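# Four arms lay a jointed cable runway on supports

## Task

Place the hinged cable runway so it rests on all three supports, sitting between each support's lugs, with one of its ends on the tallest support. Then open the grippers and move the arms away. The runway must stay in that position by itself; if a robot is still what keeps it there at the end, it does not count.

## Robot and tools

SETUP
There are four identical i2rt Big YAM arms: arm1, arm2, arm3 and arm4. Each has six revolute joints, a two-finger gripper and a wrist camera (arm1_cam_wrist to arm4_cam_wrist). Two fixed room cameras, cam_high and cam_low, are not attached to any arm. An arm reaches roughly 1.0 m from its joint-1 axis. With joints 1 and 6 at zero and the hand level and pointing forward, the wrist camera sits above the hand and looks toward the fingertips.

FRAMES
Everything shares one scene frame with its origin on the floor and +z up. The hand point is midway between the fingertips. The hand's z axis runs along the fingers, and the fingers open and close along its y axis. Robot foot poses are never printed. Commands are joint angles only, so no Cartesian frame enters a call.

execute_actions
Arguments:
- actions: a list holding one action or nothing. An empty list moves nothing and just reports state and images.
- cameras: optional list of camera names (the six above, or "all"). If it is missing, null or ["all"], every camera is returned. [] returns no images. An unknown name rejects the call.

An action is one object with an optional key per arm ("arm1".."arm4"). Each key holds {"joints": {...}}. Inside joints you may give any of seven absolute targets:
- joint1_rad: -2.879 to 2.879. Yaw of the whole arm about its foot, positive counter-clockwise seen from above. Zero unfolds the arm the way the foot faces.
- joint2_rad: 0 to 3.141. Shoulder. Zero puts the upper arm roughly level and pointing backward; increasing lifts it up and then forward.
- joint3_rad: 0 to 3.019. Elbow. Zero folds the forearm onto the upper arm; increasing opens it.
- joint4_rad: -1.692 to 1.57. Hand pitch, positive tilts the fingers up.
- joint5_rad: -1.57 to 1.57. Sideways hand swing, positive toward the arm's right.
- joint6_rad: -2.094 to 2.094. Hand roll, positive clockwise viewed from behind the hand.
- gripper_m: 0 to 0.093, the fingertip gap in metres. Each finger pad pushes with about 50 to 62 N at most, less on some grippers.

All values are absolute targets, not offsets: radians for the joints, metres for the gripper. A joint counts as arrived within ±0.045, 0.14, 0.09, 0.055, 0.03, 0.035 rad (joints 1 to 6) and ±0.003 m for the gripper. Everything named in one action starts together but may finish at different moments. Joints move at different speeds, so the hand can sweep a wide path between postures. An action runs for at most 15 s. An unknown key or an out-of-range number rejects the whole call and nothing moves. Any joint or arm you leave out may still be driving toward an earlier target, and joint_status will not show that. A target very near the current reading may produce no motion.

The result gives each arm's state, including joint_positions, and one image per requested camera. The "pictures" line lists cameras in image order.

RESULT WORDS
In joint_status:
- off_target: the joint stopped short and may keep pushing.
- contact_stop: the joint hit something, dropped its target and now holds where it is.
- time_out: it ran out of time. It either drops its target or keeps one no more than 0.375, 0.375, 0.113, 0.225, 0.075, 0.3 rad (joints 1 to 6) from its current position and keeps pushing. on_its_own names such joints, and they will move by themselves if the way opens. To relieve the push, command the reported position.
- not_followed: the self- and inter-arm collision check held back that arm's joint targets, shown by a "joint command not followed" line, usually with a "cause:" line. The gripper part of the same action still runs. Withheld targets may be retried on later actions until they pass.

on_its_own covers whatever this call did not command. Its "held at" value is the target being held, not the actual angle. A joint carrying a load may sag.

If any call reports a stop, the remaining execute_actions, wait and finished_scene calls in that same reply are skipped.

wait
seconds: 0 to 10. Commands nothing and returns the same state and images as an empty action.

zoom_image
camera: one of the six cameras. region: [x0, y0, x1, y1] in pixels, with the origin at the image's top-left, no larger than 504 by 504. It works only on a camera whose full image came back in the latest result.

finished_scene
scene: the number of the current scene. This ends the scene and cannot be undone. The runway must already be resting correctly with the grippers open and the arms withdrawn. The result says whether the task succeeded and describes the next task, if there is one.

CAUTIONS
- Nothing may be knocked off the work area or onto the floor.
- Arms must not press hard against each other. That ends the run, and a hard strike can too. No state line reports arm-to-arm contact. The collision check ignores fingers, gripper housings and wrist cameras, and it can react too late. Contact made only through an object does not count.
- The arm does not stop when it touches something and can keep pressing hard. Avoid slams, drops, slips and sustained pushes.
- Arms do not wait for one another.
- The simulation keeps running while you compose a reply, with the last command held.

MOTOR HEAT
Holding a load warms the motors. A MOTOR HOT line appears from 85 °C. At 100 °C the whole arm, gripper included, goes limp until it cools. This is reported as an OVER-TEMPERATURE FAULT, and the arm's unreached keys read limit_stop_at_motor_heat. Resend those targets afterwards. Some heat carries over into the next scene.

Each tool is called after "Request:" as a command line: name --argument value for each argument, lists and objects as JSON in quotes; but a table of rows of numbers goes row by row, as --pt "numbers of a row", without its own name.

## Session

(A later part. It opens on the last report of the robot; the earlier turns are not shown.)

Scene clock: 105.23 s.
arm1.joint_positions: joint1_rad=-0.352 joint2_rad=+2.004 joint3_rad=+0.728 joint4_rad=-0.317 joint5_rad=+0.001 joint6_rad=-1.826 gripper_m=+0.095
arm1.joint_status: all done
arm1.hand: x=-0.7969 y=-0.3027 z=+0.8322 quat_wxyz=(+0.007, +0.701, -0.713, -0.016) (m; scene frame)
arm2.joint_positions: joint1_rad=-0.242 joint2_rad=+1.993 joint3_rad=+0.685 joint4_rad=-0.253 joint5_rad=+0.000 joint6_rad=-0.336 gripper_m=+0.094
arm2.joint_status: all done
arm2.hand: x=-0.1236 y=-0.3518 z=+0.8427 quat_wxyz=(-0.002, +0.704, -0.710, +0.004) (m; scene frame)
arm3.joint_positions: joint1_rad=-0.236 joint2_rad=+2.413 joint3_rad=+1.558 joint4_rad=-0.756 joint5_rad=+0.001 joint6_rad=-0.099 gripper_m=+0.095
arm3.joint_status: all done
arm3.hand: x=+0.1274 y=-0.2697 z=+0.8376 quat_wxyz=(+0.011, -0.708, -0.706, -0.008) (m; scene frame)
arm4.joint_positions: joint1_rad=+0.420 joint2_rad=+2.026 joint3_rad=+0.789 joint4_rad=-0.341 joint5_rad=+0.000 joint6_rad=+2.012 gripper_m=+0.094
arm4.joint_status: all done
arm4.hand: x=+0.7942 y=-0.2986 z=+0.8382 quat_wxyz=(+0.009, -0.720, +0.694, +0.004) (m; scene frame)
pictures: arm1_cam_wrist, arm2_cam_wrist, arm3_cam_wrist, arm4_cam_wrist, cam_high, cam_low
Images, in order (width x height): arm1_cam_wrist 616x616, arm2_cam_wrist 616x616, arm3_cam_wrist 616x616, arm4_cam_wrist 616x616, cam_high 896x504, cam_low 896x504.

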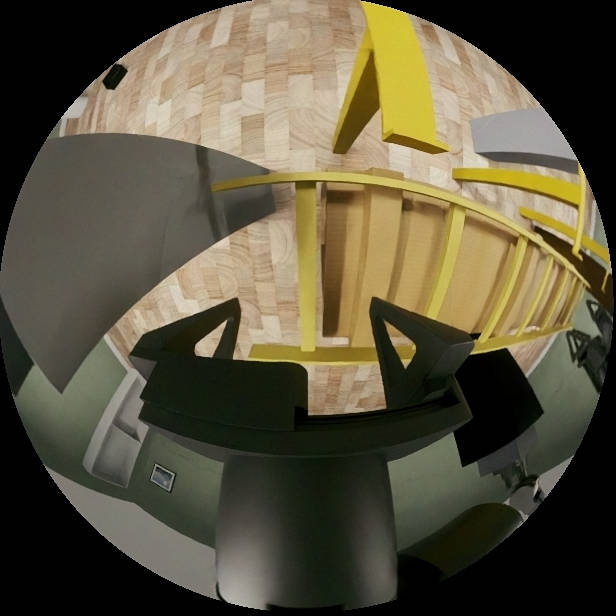

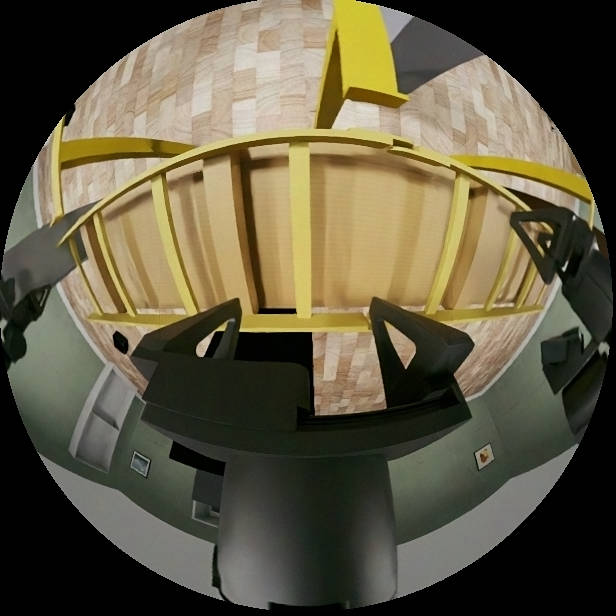

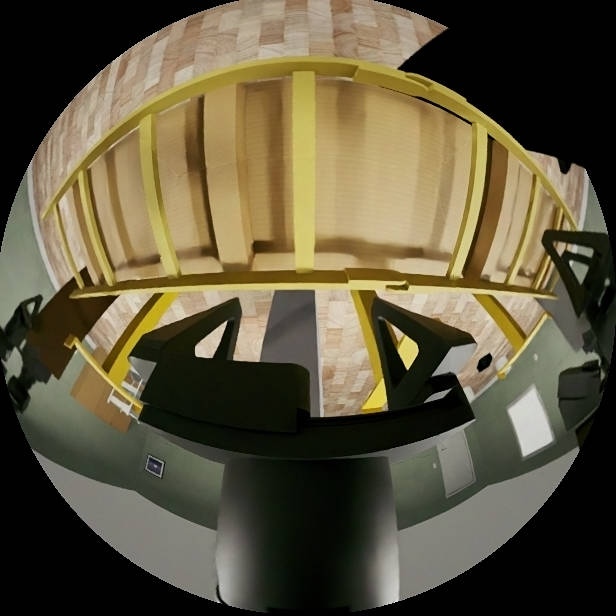

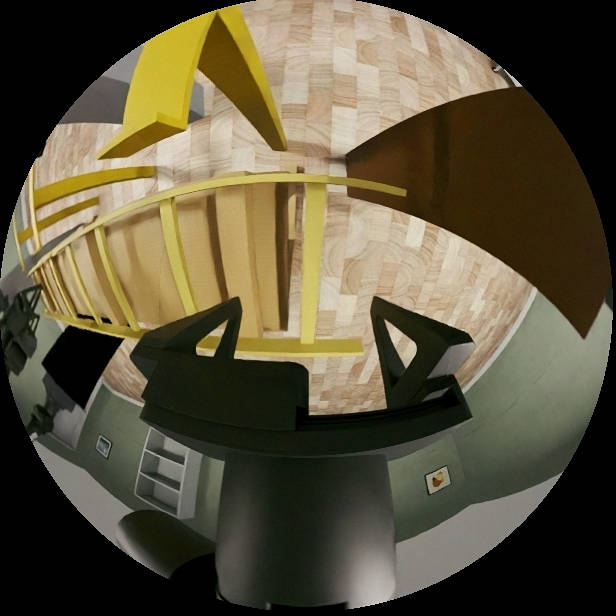

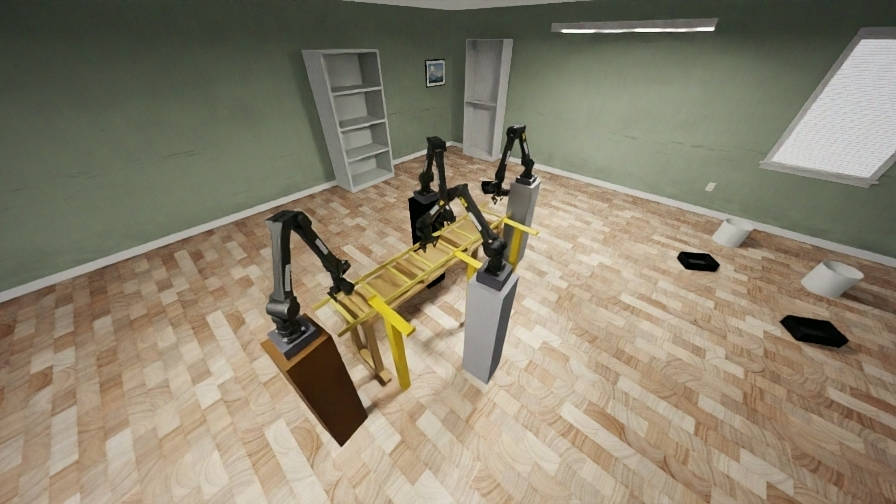

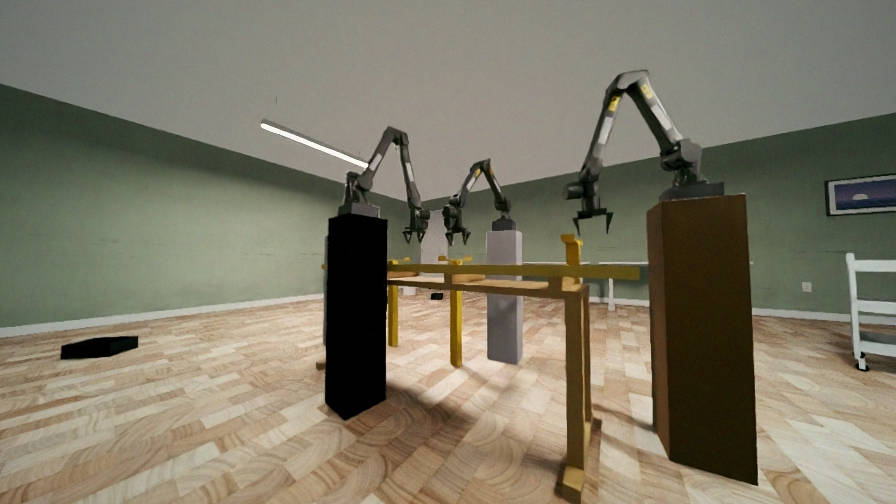

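Request:
execute_actions --actions '[{"arm1":{"joints":{"joint1_rad":-0.41,"joint2_rad":2.197,"joint3_rad":0.778,"joint4_rad":-0.105,"joint6_rad":-1.895}},"arm2":{"joints":{"joint1_rad":-0.255,"joint2_rad":2.236,"joint3_rad":0.69,"joint4_rad":-0.01,"joint6_rad":-0.37}},"arm3":{"joints":{"joint1_rad":-0.226,"joint2_rad":2.562,"joint3_rad":1.735,"joint4_rad":-0.70,"joint6_rad":-0.107}},"arm4":{"joints":{"joint1_rad":0.46,"joint2_rad":2.24,"joint3_rad":0.858,"joint4_rad":-0.155,"joint6_rad":2.085}}}]'

Scene clock: 126.70 s.
arm1.joint_positions: joint1_rad=-0.405 joint2_rad=+2.205 joint3_rad=+0.777 joint4_rad=-0.115 joint5_rad=+0.001 joint6_rad=-1.885 gripper_m=+0.095
arm1.joint_status: all done
arm1.hand: x=-0.7895 y=-0.3246 z=+0.7690 quat_wxyz=(-0.005, +0.703, -0.711, +0.006) (m; scene frame)
arm2.joint_positions: joint1_rad=-0.242 joint2_rad=+2.234 joint3_rad=+0.686 joint4_rad=-0.023 joint5_rad=+0.000 joint6_rad=-0.359 gripper_m=+0.094
arm2.joint_status: all done
arm2.hand: x=-0.1311 y=-0.3745 z=+0.7691 quat_wxyz=(+0.002, +0.712, -0.702, +0.006) (m; scene frame)
arm3.joint_positions: joint1_rad=-0.236 joint2_rad=+2.557 joint3_rad=+1.698 joint4_rad=-0.707 joint5_rad=+0.001 joint6_rad=-0.099 gripper_m=+0.095
arm3.joint_status: all done
arm3.hand: x=+0.1233 y=-0.3060 z=+0.7881 quat_wxyz=(-0.003, -0.708, -0.706, +0.010) (m; scene frame)
arm4.joint_positions: joint1_rad=+0.450 joint2_rad=+2.242 joint3_rad=+0.854 joint4_rad=-0.170 joint5_rad=+0.000 joint6_rad=+2.065 gripper_m=+0.094
arm4.joint_status: all done
joint sent to its limit — the command would take arm4.joint6_rad past its upper limit, so that joint was sent only as far as its limit.
arm4.hand: x=+0.7907 y=-0.3123 z=+0.7672 quat_wxyz=(+0.000, -0.712, +0.702, +0.006) (m; scene frame)
pictures: arm1_cam_wrist, arm2_cam_wrist, arm3_cam_wrist, arm4_cam_wrist, cam_high, cam_low
Images, in order (width x height): arm1_cam_wrist 616x616, arm2_cam_wrist 616x616, arm3_cam_wrist 616x616, arm4_cam_wrist 616x616, cam_high 896x504, cam_low 896x504.

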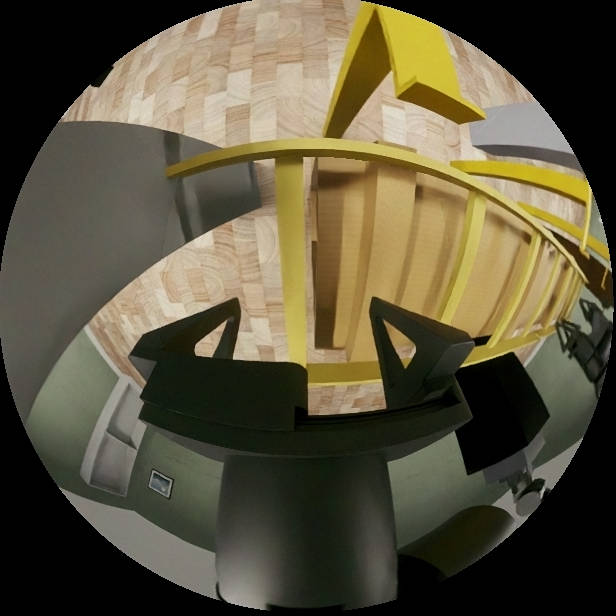

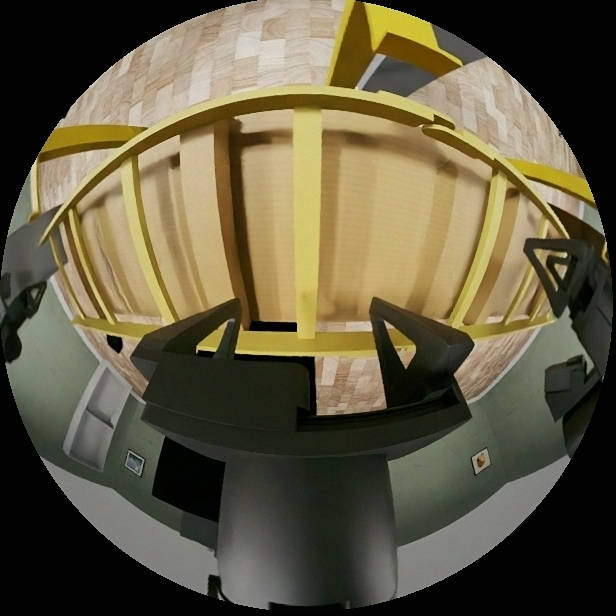

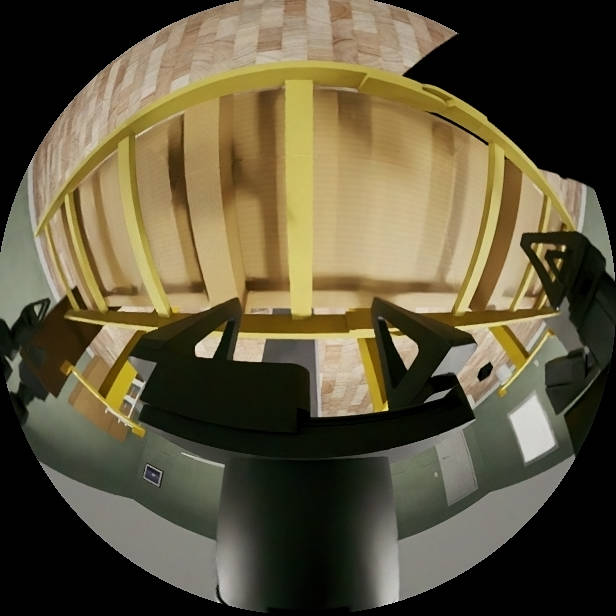

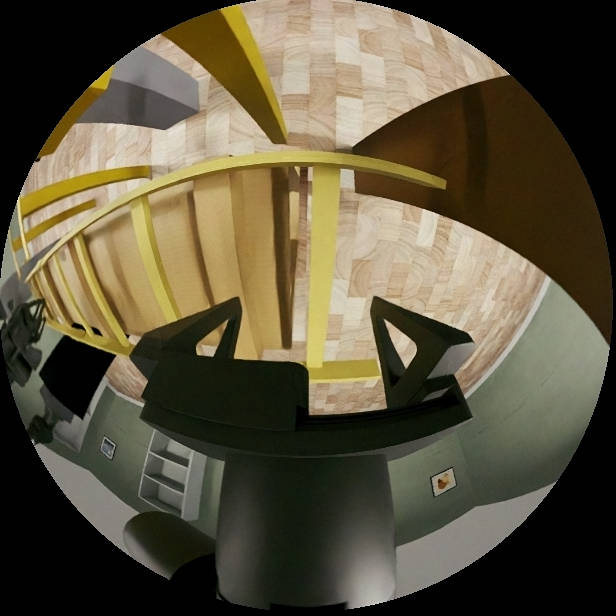

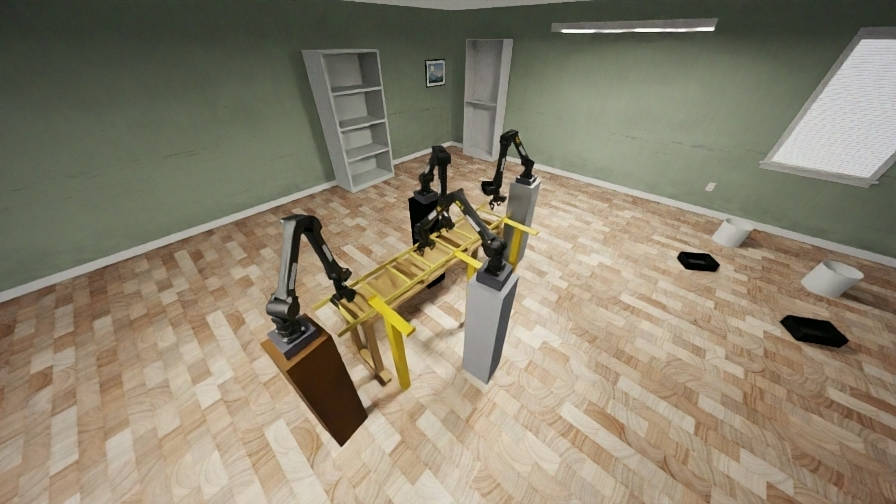

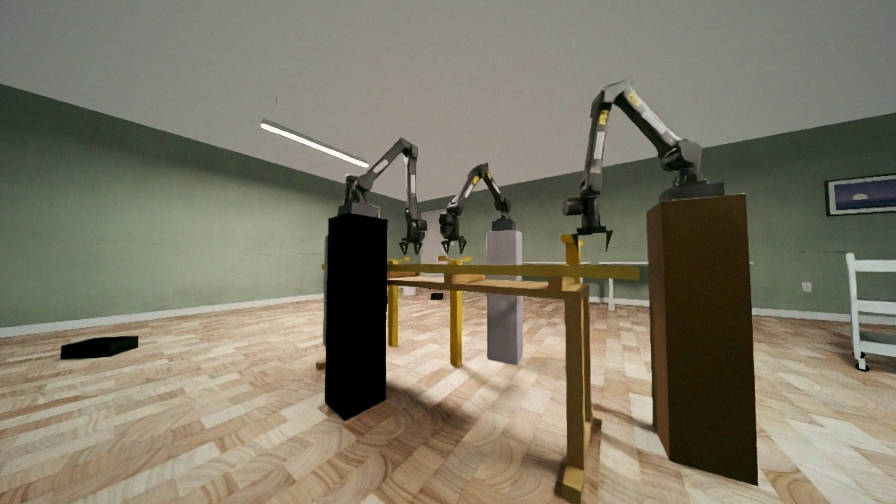

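Request:
zoom_image --camera "cam_low" --region '[530, 200, 650, 300]'

Request:
zoom_image --camera "cam_low" --region '[380, 220, 500, 300]'

Region (530, 200, 650, 300) of cam_low's 896x504 image, scaled by 4.200, with more detail than that image has.

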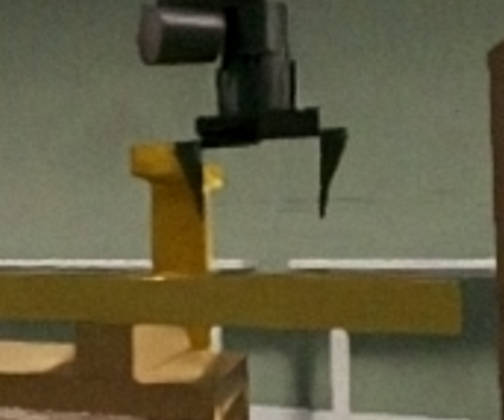

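Region (380, 220, 500, 300) of cam_low's 896x504 image, scaled by 4.200, with more detail than that image has.

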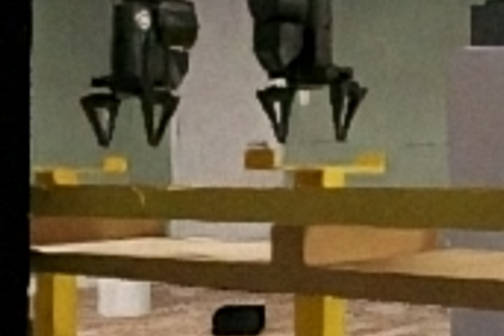

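Request:
execute_actions --actions '[{"arm1":{"joints":{"joint1_rad":-0.47,"joint2_rad":2.428,"joint3_rad":0.868,"joint4_rad":0.022,"joint6_rad":-1.956}},"arm2":{"joints":{"joint1_rad":-0.29,"joint2_rad":2.479,"joint3_rad":0.765,"joint4_rad":0.17,"joint6_rad":-0.4}},"arm3":{"joints":{"joint1_rad":-0.218,"joint2_rad":2.782,"joint3_rad":1.94,"joint4_rad":-0.69}},"arm4":{"joints":{"joint1_rad":0.475,"joint2_rad":2.455,"joint3_rad":0.934,"joint4_rad":-0.022}}}]'

Scene clock: 144.93 s.
arm1.joint_positions: joint1_rad=-0.468 joint2_rad=+2.438 joint3_rad=+0.867 joint4_rad=+0.016 joint5_rad=+0.001 joint6_rad=-1.946 gripper_m=+0.095
arm1.joint_status: all done
arm1.hand: x=-0.8022 y=-0.3436 z=+0.6935 quat_wxyz=(-0.001, +0.703, -0.712, +0.001) (m; scene frame)
arm2.joint_positions: joint1_rad=-0.285 joint2_rad=+2.477 joint3_rad=+0.763 joint4_rad=+0.157 joint5_rad=+0.000 joint6_rad=-0.390 gripper_m=+0.094
arm2.joint_status: all done
arm2.hand: x=-0.1207 y=-0.3866 z=+0.6964 quat_wxyz=(-0.004, +0.708, -0.706, +0.003) (m; scene frame)
arm3.joint_positions: joint1_rad=-0.230 joint2_rad=+2.788 joint3_rad=+1.903 joint4_rad=-0.696 joint5_rad=+0.001 joint6_rad=-0.099 gripper_m=+0.095
arm3.joint_status: all done
arm3.hand: x=+0.1246 y=-0.3213 z=+0.6968 quat_wxyz=(+0.002, -0.707, -0.708, +0.004) (m; scene frame)
arm4.joint_positions: joint1_rad=+0.462 joint2_rad=+2.459 joint3_rad=+0.930 joint4_rad=-0.033 joint5_rad=+0.000 joint6_rad=+2.066 gripper_m=+0.094
arm4.joint_status: all done
arm4.hand: x=+0.7981 y=-0.3121 z=+0.6933 quat_wxyz=(+0.001, -0.716, +0.698, +0.006) (m; scene frame)
pictures: arm1_cam_wrist, arm2_cam_wrist, arm3_cam_wrist, arm4_cam_wrist, cam_high, cam_low
Images, in order (width x height): arm1_cam_wrist 616x616, arm2_cam_wrist 616x616, arm3_cam_wrist 616x616, arm4_cam_wrist 616x616, cam_high 896x504, cam_low 896x504.

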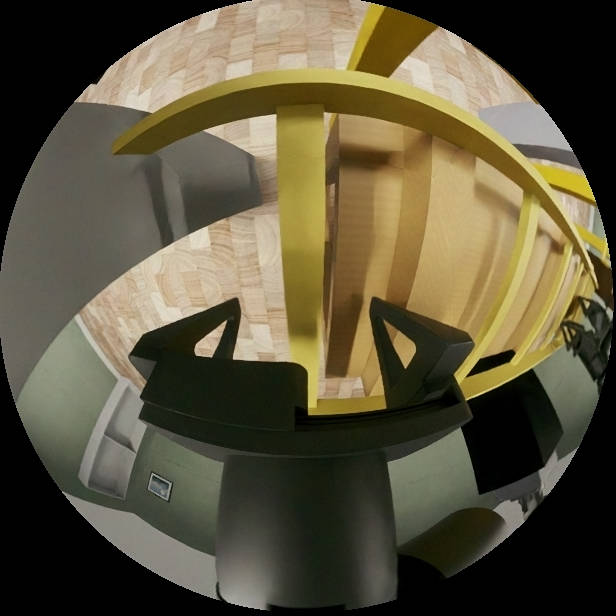

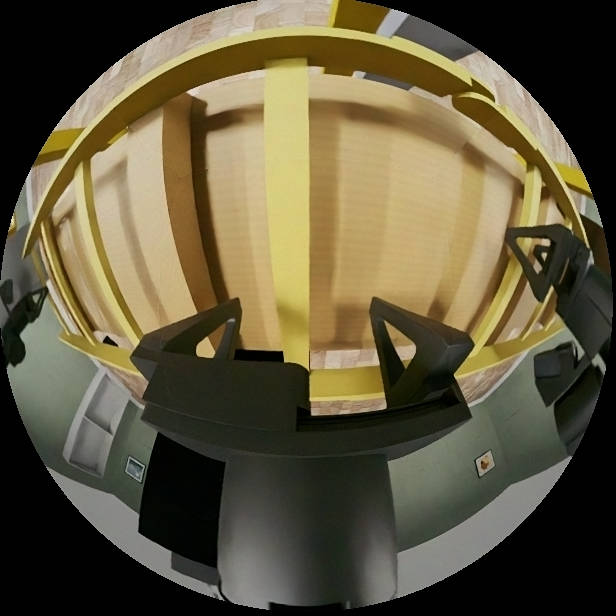

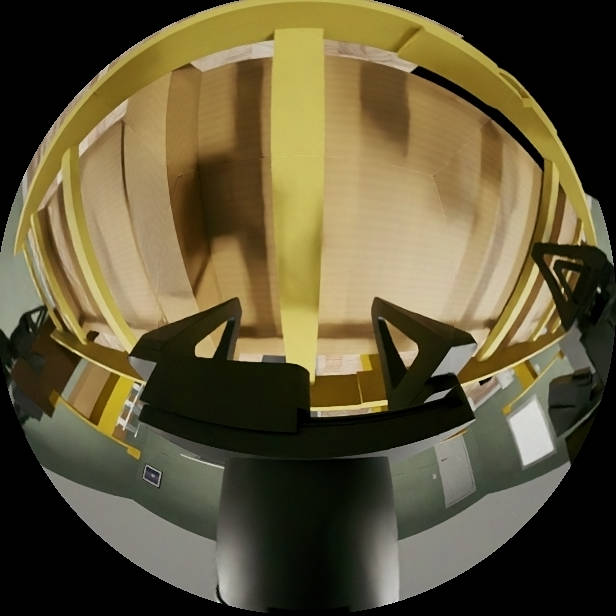

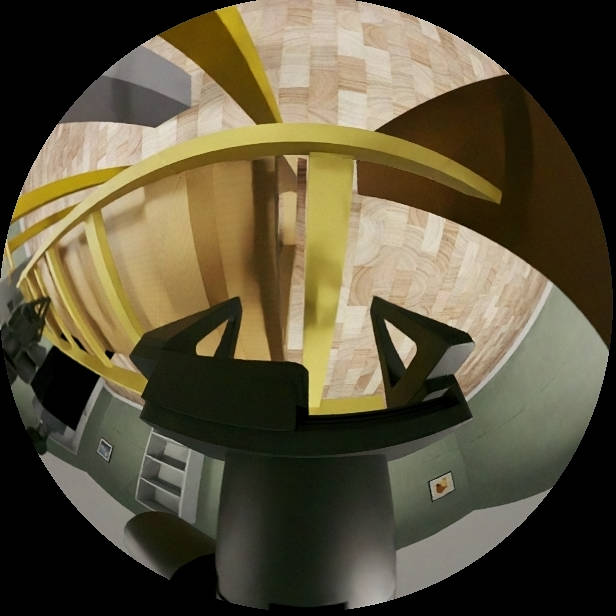

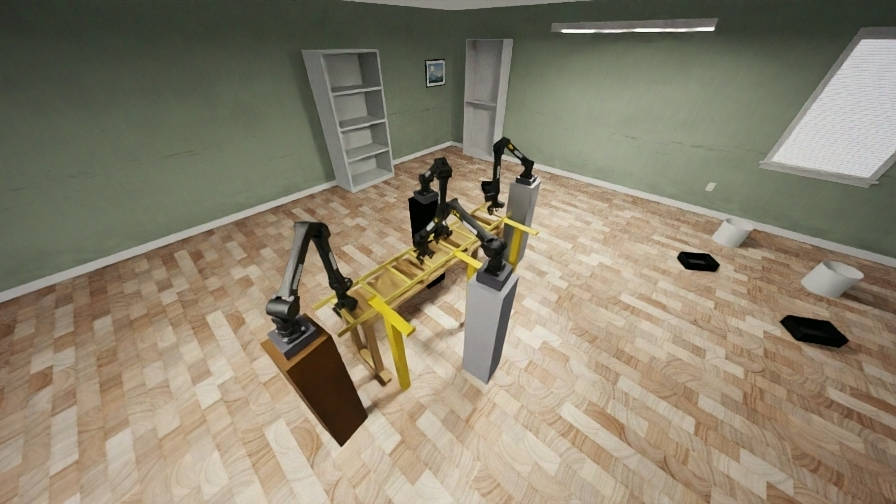

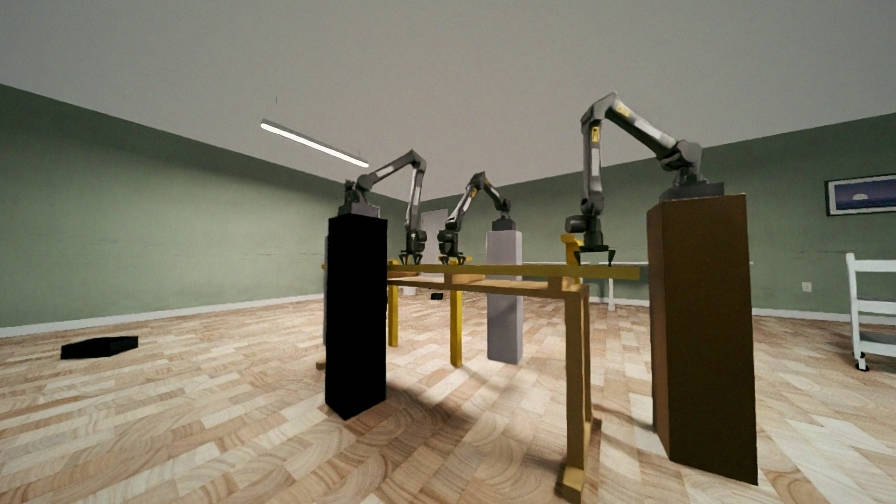

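Request:
zoom_image --camera "cam_low" --region '[550, 220, 650, 300]'

Request:
zoom_image --camera "arm1_cam_wrist" --region '[200, 60, 420, 420]'

Request:
zoom_image --camera "arm2_cam_wrist" --region '[380, 150, 616, 400]'

Region (550, 220, 650, 300) of cam_low's 896x504 image, scaled by 5.040, with more detail than that image has; it fills the top 403 rows of this view, and the rest is white.

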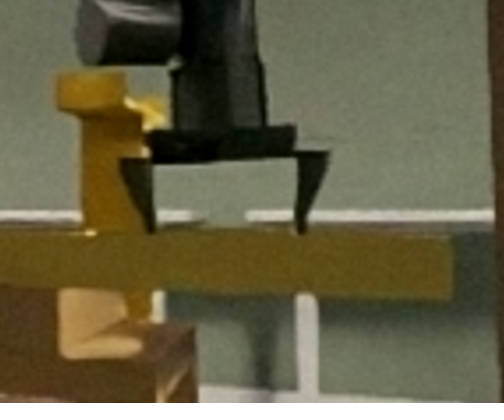

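Region (200, 60, 420, 420) of arm1_cam_wrist's 616x616 image, scaled by 1.400, with more detail than that image has.

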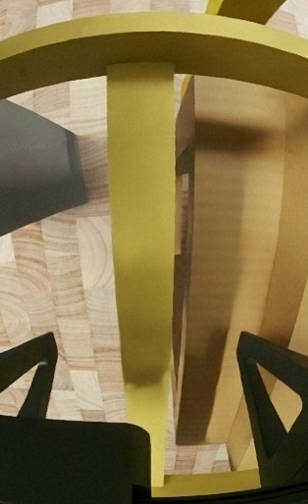

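Region (380, 150, 616, 400) of arm2_cam_wrist's 616x616 image, scaled by 2.016, with more detail than that image has.

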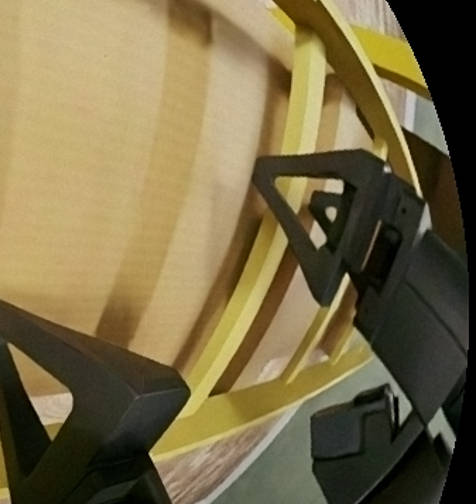

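Request:
execute_actions --actions '[{"arm1":{"joints":{"joint2_rad":2.476,"joint3_rad":0.888,"joint4_rad":0.052}},"arm2":{"joints":{"joint1_rad":-0.24,"joint2_rad":2.539,"joint3_rad":0.785,"joint4_rad":0.21,"joint6_rad":-0.352}},"arm3":{"joints":{"joint1_rad":-0.208,"joint2_rad":2.812,"joint4_rad":-0.66}},"arm4":{"joints":{"joint1_rad":0.497,"joint2_rad":2.499,"joint3_rad":0.94,"joint4_rad":0.024}}}]' --cameras '["arm1_cam_wrist","arm2_cam_wrist","arm3_cam_wrist","arm4_cam_wrist","cam_low"]'

Scene clock: 159.60 s.
arm1.joint_positions: joint1_rad=-0.468 joint2_rad=+2.465 joint3_rad=+0.884 joint4_rad=+0.043 joint5_rad=+0.001 joint6_rad=-1.946 gripper_m=+0.095
arm1.joint_status: all done
arm1.hand: x=-0.7969 y=-0.3458 z=+0.6845 quat_wxyz=(-0.005, +0.703, -0.711, +0.009) (m; scene frame)
arm2.joint_positions: joint1_rad=-0.245 joint2_rad=+2.520 joint3_rad=+0.784 joint4_rad=+0.198 joint5_rad=+0.000 joint6_rad=-0.363 gripper_m=+0.094
arm2.joint_status: all done
arm2.hand: x=-0.1309 y=-0.3783 z=+0.6828 quat_wxyz=(-0.013, +0.713, -0.701, -0.001) (m; scene frame)
arm3.joint_positions: joint1_rad=-0.218 joint2_rad=+2.788 joint3_rad=+1.903 joint4_rad=-0.674 joint5_rad=+0.001 joint6_rad=-0.099 gripper_m=+0.095
arm3.joint_status: all done
arm3.hand: x=+0.1320 y=-0.3274 z=+0.6966 quat_wxyz=(-0.005, -0.702, -0.712, +0.012) (m; scene frame)
arm4.joint_positions: joint1_rad=+0.486 joint2_rad=+2.479 joint3_rad=+0.937 joint4_rad=+0.009 joint5_rad=+0.000 joint6_rad=+2.066 gripper_m=+0.094
arm4.joint_status: all done
arm4.hand: x=+0.7980 y=-0.3228 z=+0.6861 quat_wxyz=(-0.012, -0.724, +0.689, +0.010) (m; scene frame)
pictures: arm1_cam_wrist, arm2_cam_wrist, arm3_cam_wrist, arm4_cam_wrist, cam_low
Images, in order (width x height): arm1_cam_wrist 616x616, arm2_cam_wrist 616x616, arm3_cam_wrist 616x616, arm4_cam_wrist 616x616, cam_low 896x504.

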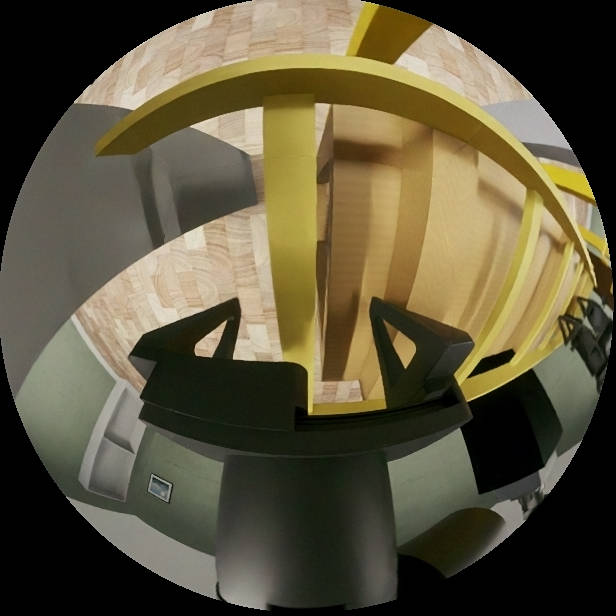

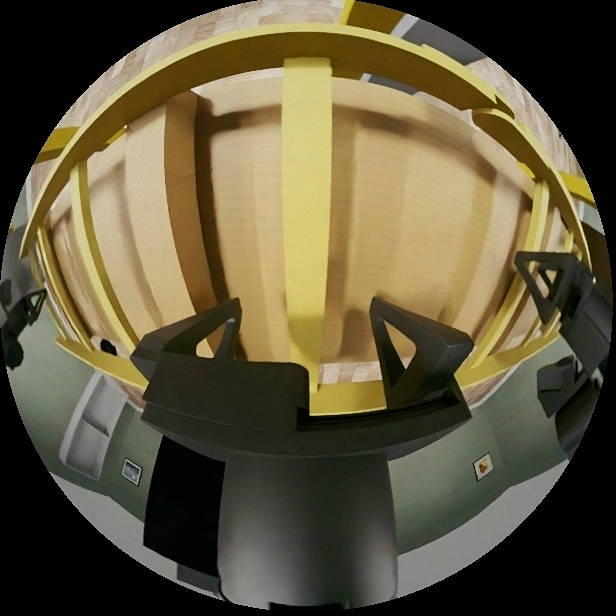

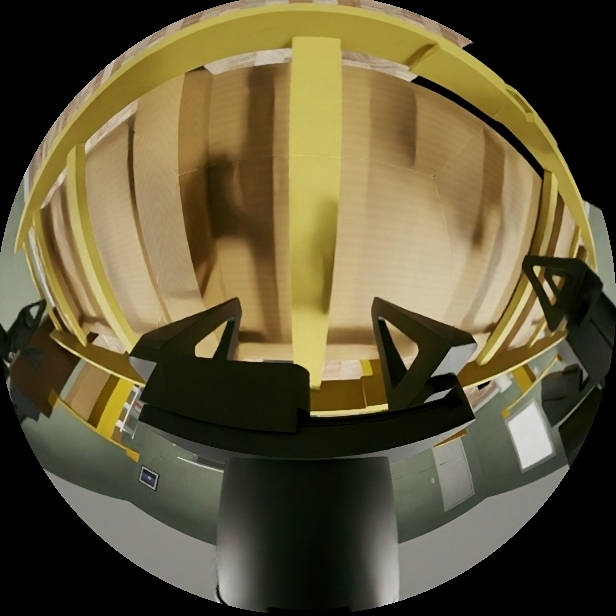

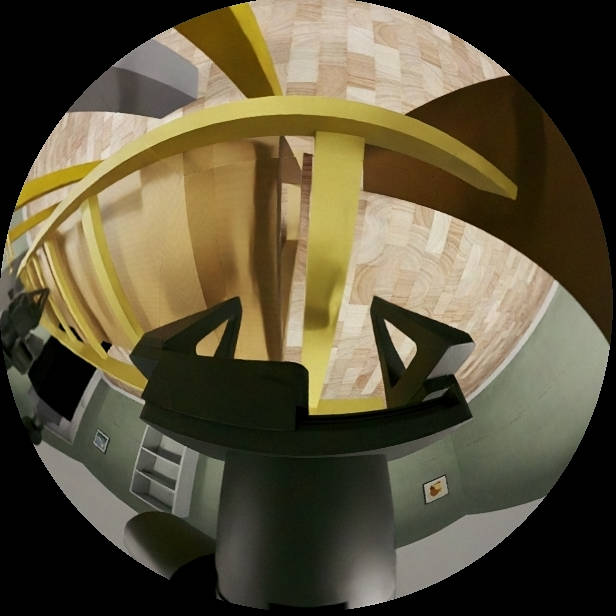

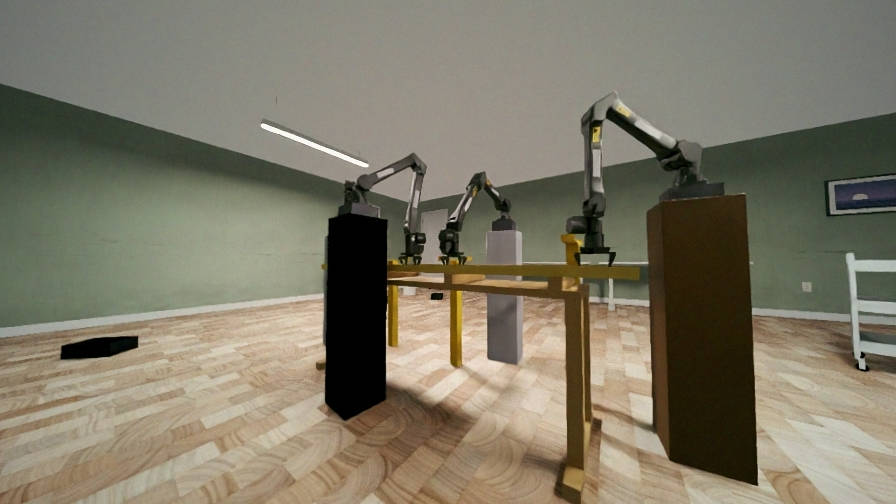

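Request:
execute_actions --actions '[{"arm1":{"joints":{"joint2_rad":2.497}},"arm2":{"joints":{"joint2_rad":2.555}},"arm3":{"joints":{"joint2_rad":2.838}},"arm4":{"joints":{"joint1_rad":0.513,"joint2_rad":2.522}}}]' --cameras '["arm1_cam_wrist","arm2_cam_wrist","arm3_cam_wrist","arm4_cam_wrist"]'

Scene clock: 167.97 s.
arm1.joint_positions: joint1_rad=-0.468 joint2_rad=+2.487 joint3_rad=+0.884 joint4_rad=+0.043 joint5_rad=+0.001 joint6_rad=-1.946 gripper_m=+0.095
arm1.joint_status: all done
arm1.hand: x=-0.8063 y=-0.3419 z=+0.6770 quat_wxyz=(+0.000, +0.703, -0.711, -0.002) (m; scene frame)
arm2.joint_positions: joint1_rad=-0.245 joint2_rad=+2.533 joint3_rad=+0.784 joint4_rad=+0.198 joint5_rad=+0.000 joint6_rad=-0.362 gripper_m=+0.094
arm2.joint_status: all done
arm2.hand: x=-0.1327 y=-0.3836 z=+0.6793 quat_wxyz=(-0.007, +0.712, -0.702, +0.001) (m; scene frame)
arm3.joint_positions: joint1_rad=-0.218 joint2_rad=+2.824 joint3_rad=+1.903 joint4_rad=-0.672 joint5_rad=+0.001 joint6_rad=-0.099 gripper_m=+0.095
arm3.joint_status: all done
arm3.hand: x=+0.1332 y=-0.3110 z=+0.6745 quat_wxyz=(+0.005, -0.702, -0.712, -0.001) (m; scene frame)
arm4.joint_positions: joint1_rad=+0.500 joint2_rad=+2.505 joint3_rad=+0.937 joint4_rad=+0.010 joint5_rad=+0.000 joint6_rad=+2.066 gripper_m=+0.094
arm4.joint_status: all done
arm4.hand: x=+0.8105 y=-0.3212 z=+0.6769 quat_wxyz=(+0.000, -0.729, +0.684, +0.006) (m; scene frame)
pictures: arm1_cam_wrist, arm2_cam_wrist, arm3_cam_wrist, arm4_cam_wrist
Images, in order (width x height): arm1_cam_wrist 616x616, arm2_cam_wrist 616x616, arm3_cam_wrist 616x616, arm4_cam_wrist 616x616.

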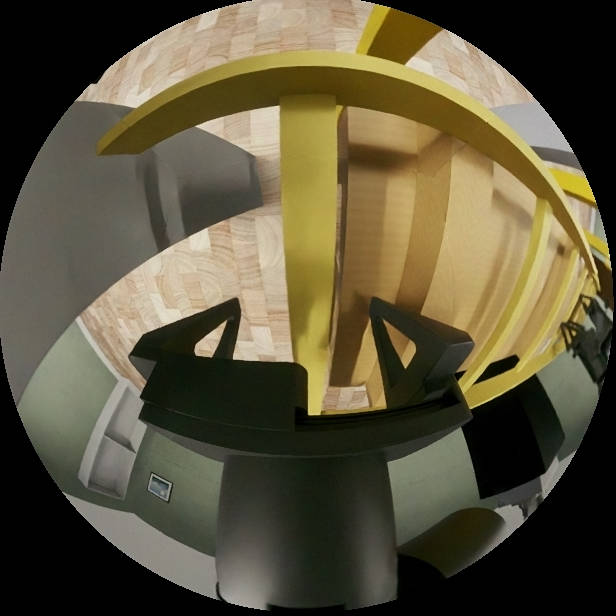

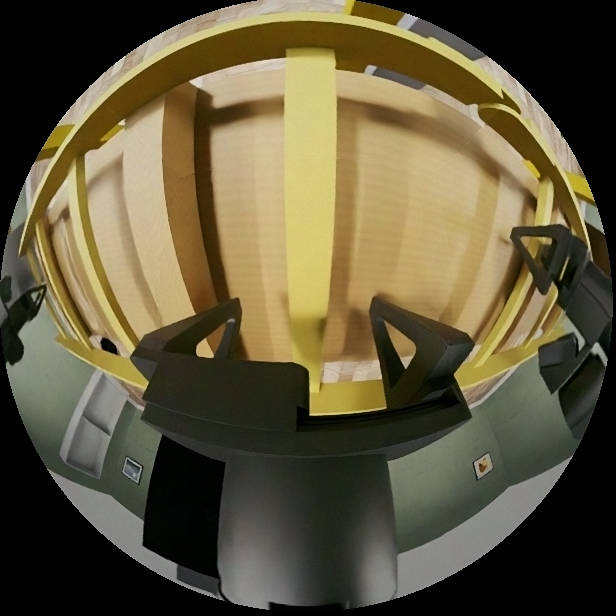

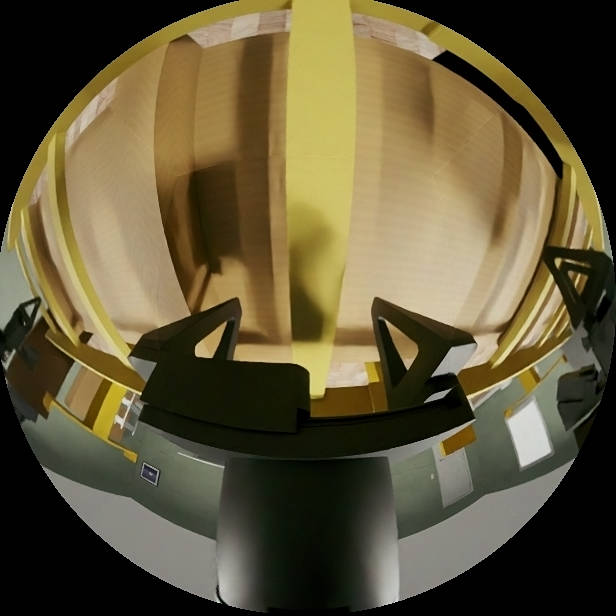

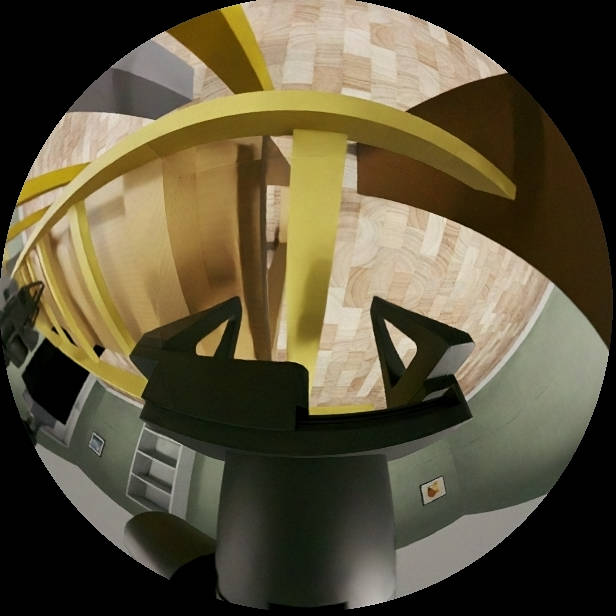

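Request:
execute_actions --actions '[{"arm1":{"joints":{"gripper_m":0.0}},"arm2":{"joints":{"gripper_m":0.0}},"arm3":{"joints":{"gripper_m":0.0}},"arm4":{"joints":{"gripper_m":0.0}}}]'

Scene clock: 169.97 s.
arm1.joint_positions: joint1_rad=-0.468 joint2_rad=+2.488 joint3_rad=+0.888 joint4_rad=+0.048 joint5_rad=-0.003 joint6_rad=-1.954 gripper_m=+0.025
arm1.joint_status: gripper_m off_target (ended at +0.025, target +0.000)
arm1.hand: x=-0.8031 y=-0.3425 z=+0.6768 quat_wxyz=(-0.004, +0.706, -0.709, +0.001) (m; scene frame)
arm2.joint_positions: joint1_rad=-0.245 joint2_rad=+2.534 joint3_rad=+0.785 joint4_rad=+0.201 joint5_rad=+0.008 joint6_rad=-0.362 gripper_m=+0.024
arm2.joint_status: gripper_m off_target (ended at +0.024, target +0.000)
arm2.hand: x=-0.1312 y=-0.3838 z=+0.6788 quat_wxyz=(-0.010, +0.712, -0.702, +0.005) (m; scene frame)
arm3.joint_positions: joint1_rad=-0.221 joint2_rad=+2.824 joint3_rad=+1.903 joint4_rad=-0.668 joint5_rad=+0.010 joint6_rad=-0.096 gripper_m=+0.025
arm3.joint_status: gripper_m off_target (ended at +0.025, target +0.000)
arm3.hand: x=+0.1298 y=-0.3114 z=+0.6743 quat_wxyz=(+0.007, -0.704, -0.710, +0.003) (m; scene frame)
arm4.joint_positions: joint1_rad=+0.500 joint2_rad=+2.506 joint3_rad=+0.938 joint4_rad=+0.013 joint5_rad=+0.001 joint6_rad=+2.077 gripper_m=+0.025
arm4.joint_status: gripper_m off_target (ended at +0.025, target +0.000)
arm4.hand: x=+0.8099 y=-0.3214 z=+0.6768 quat_wxyz=(-0.001, -0.725, +0.688, +0.007) (m; scene frame)
pictures: arm1_cam_wrist, arm2_cam_wrist, arm3_cam_wrist, arm4_cam_wrist, cam_high, cam_low
Images, in order (width x height): arm1_cam_wrist 616x616, arm2_cam_wrist 616x616, arm3_cam_wrist 616x616, arm4_cam_wrist 616x616, cam_high 896x504, cam_low 896x504.

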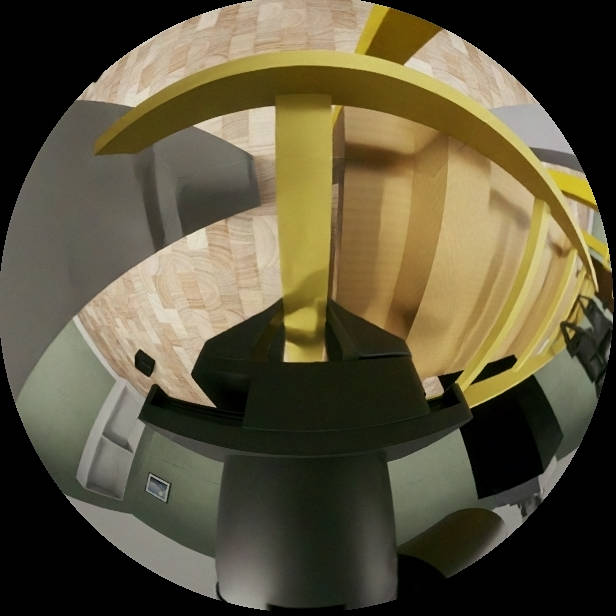

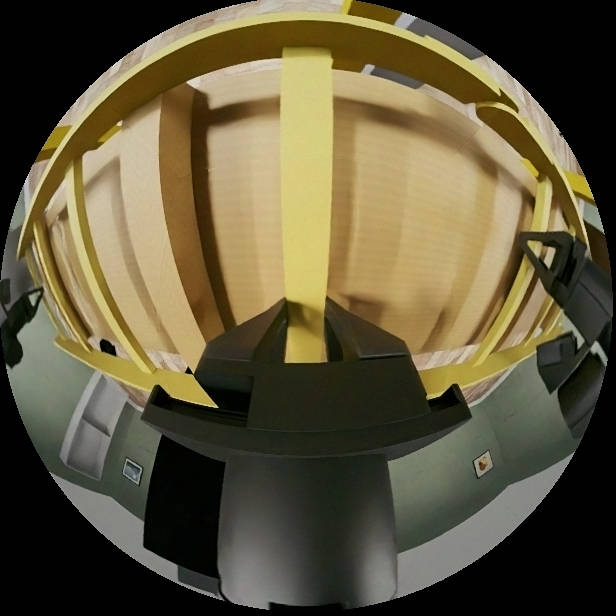

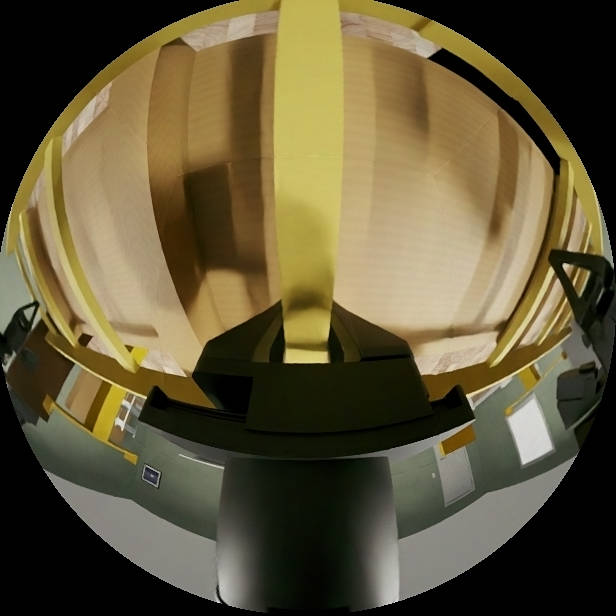

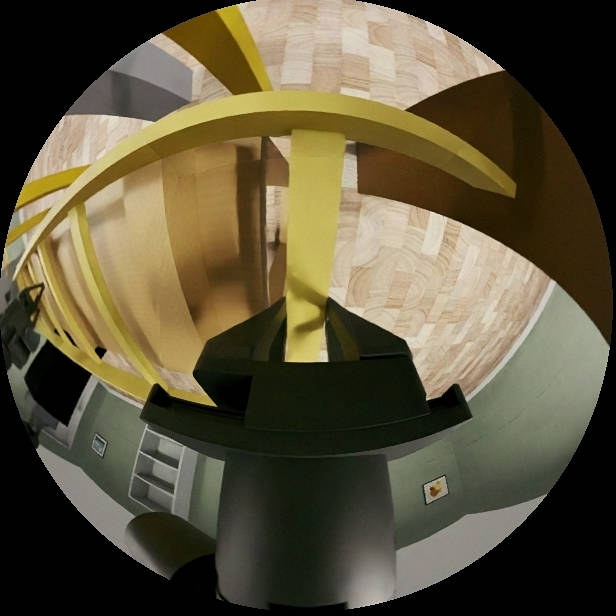

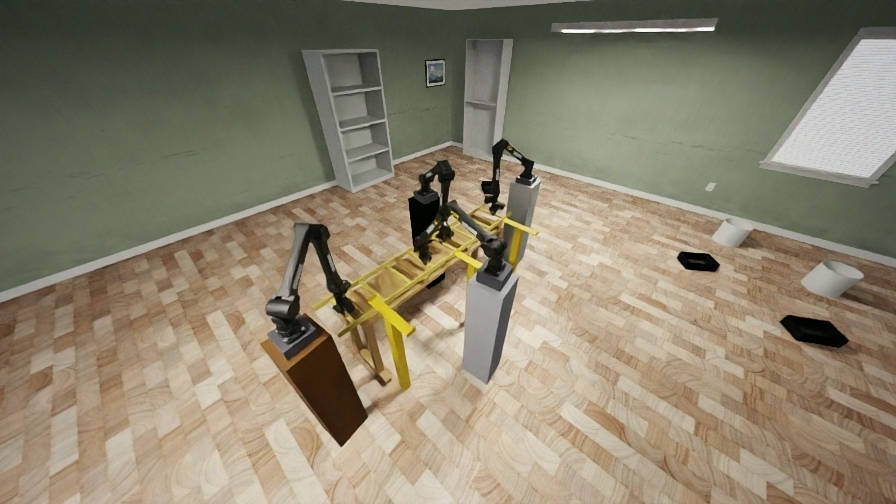

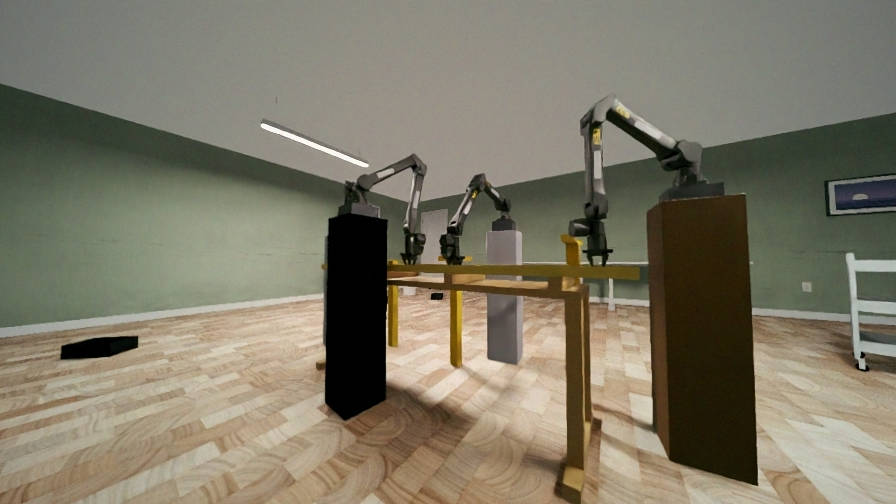

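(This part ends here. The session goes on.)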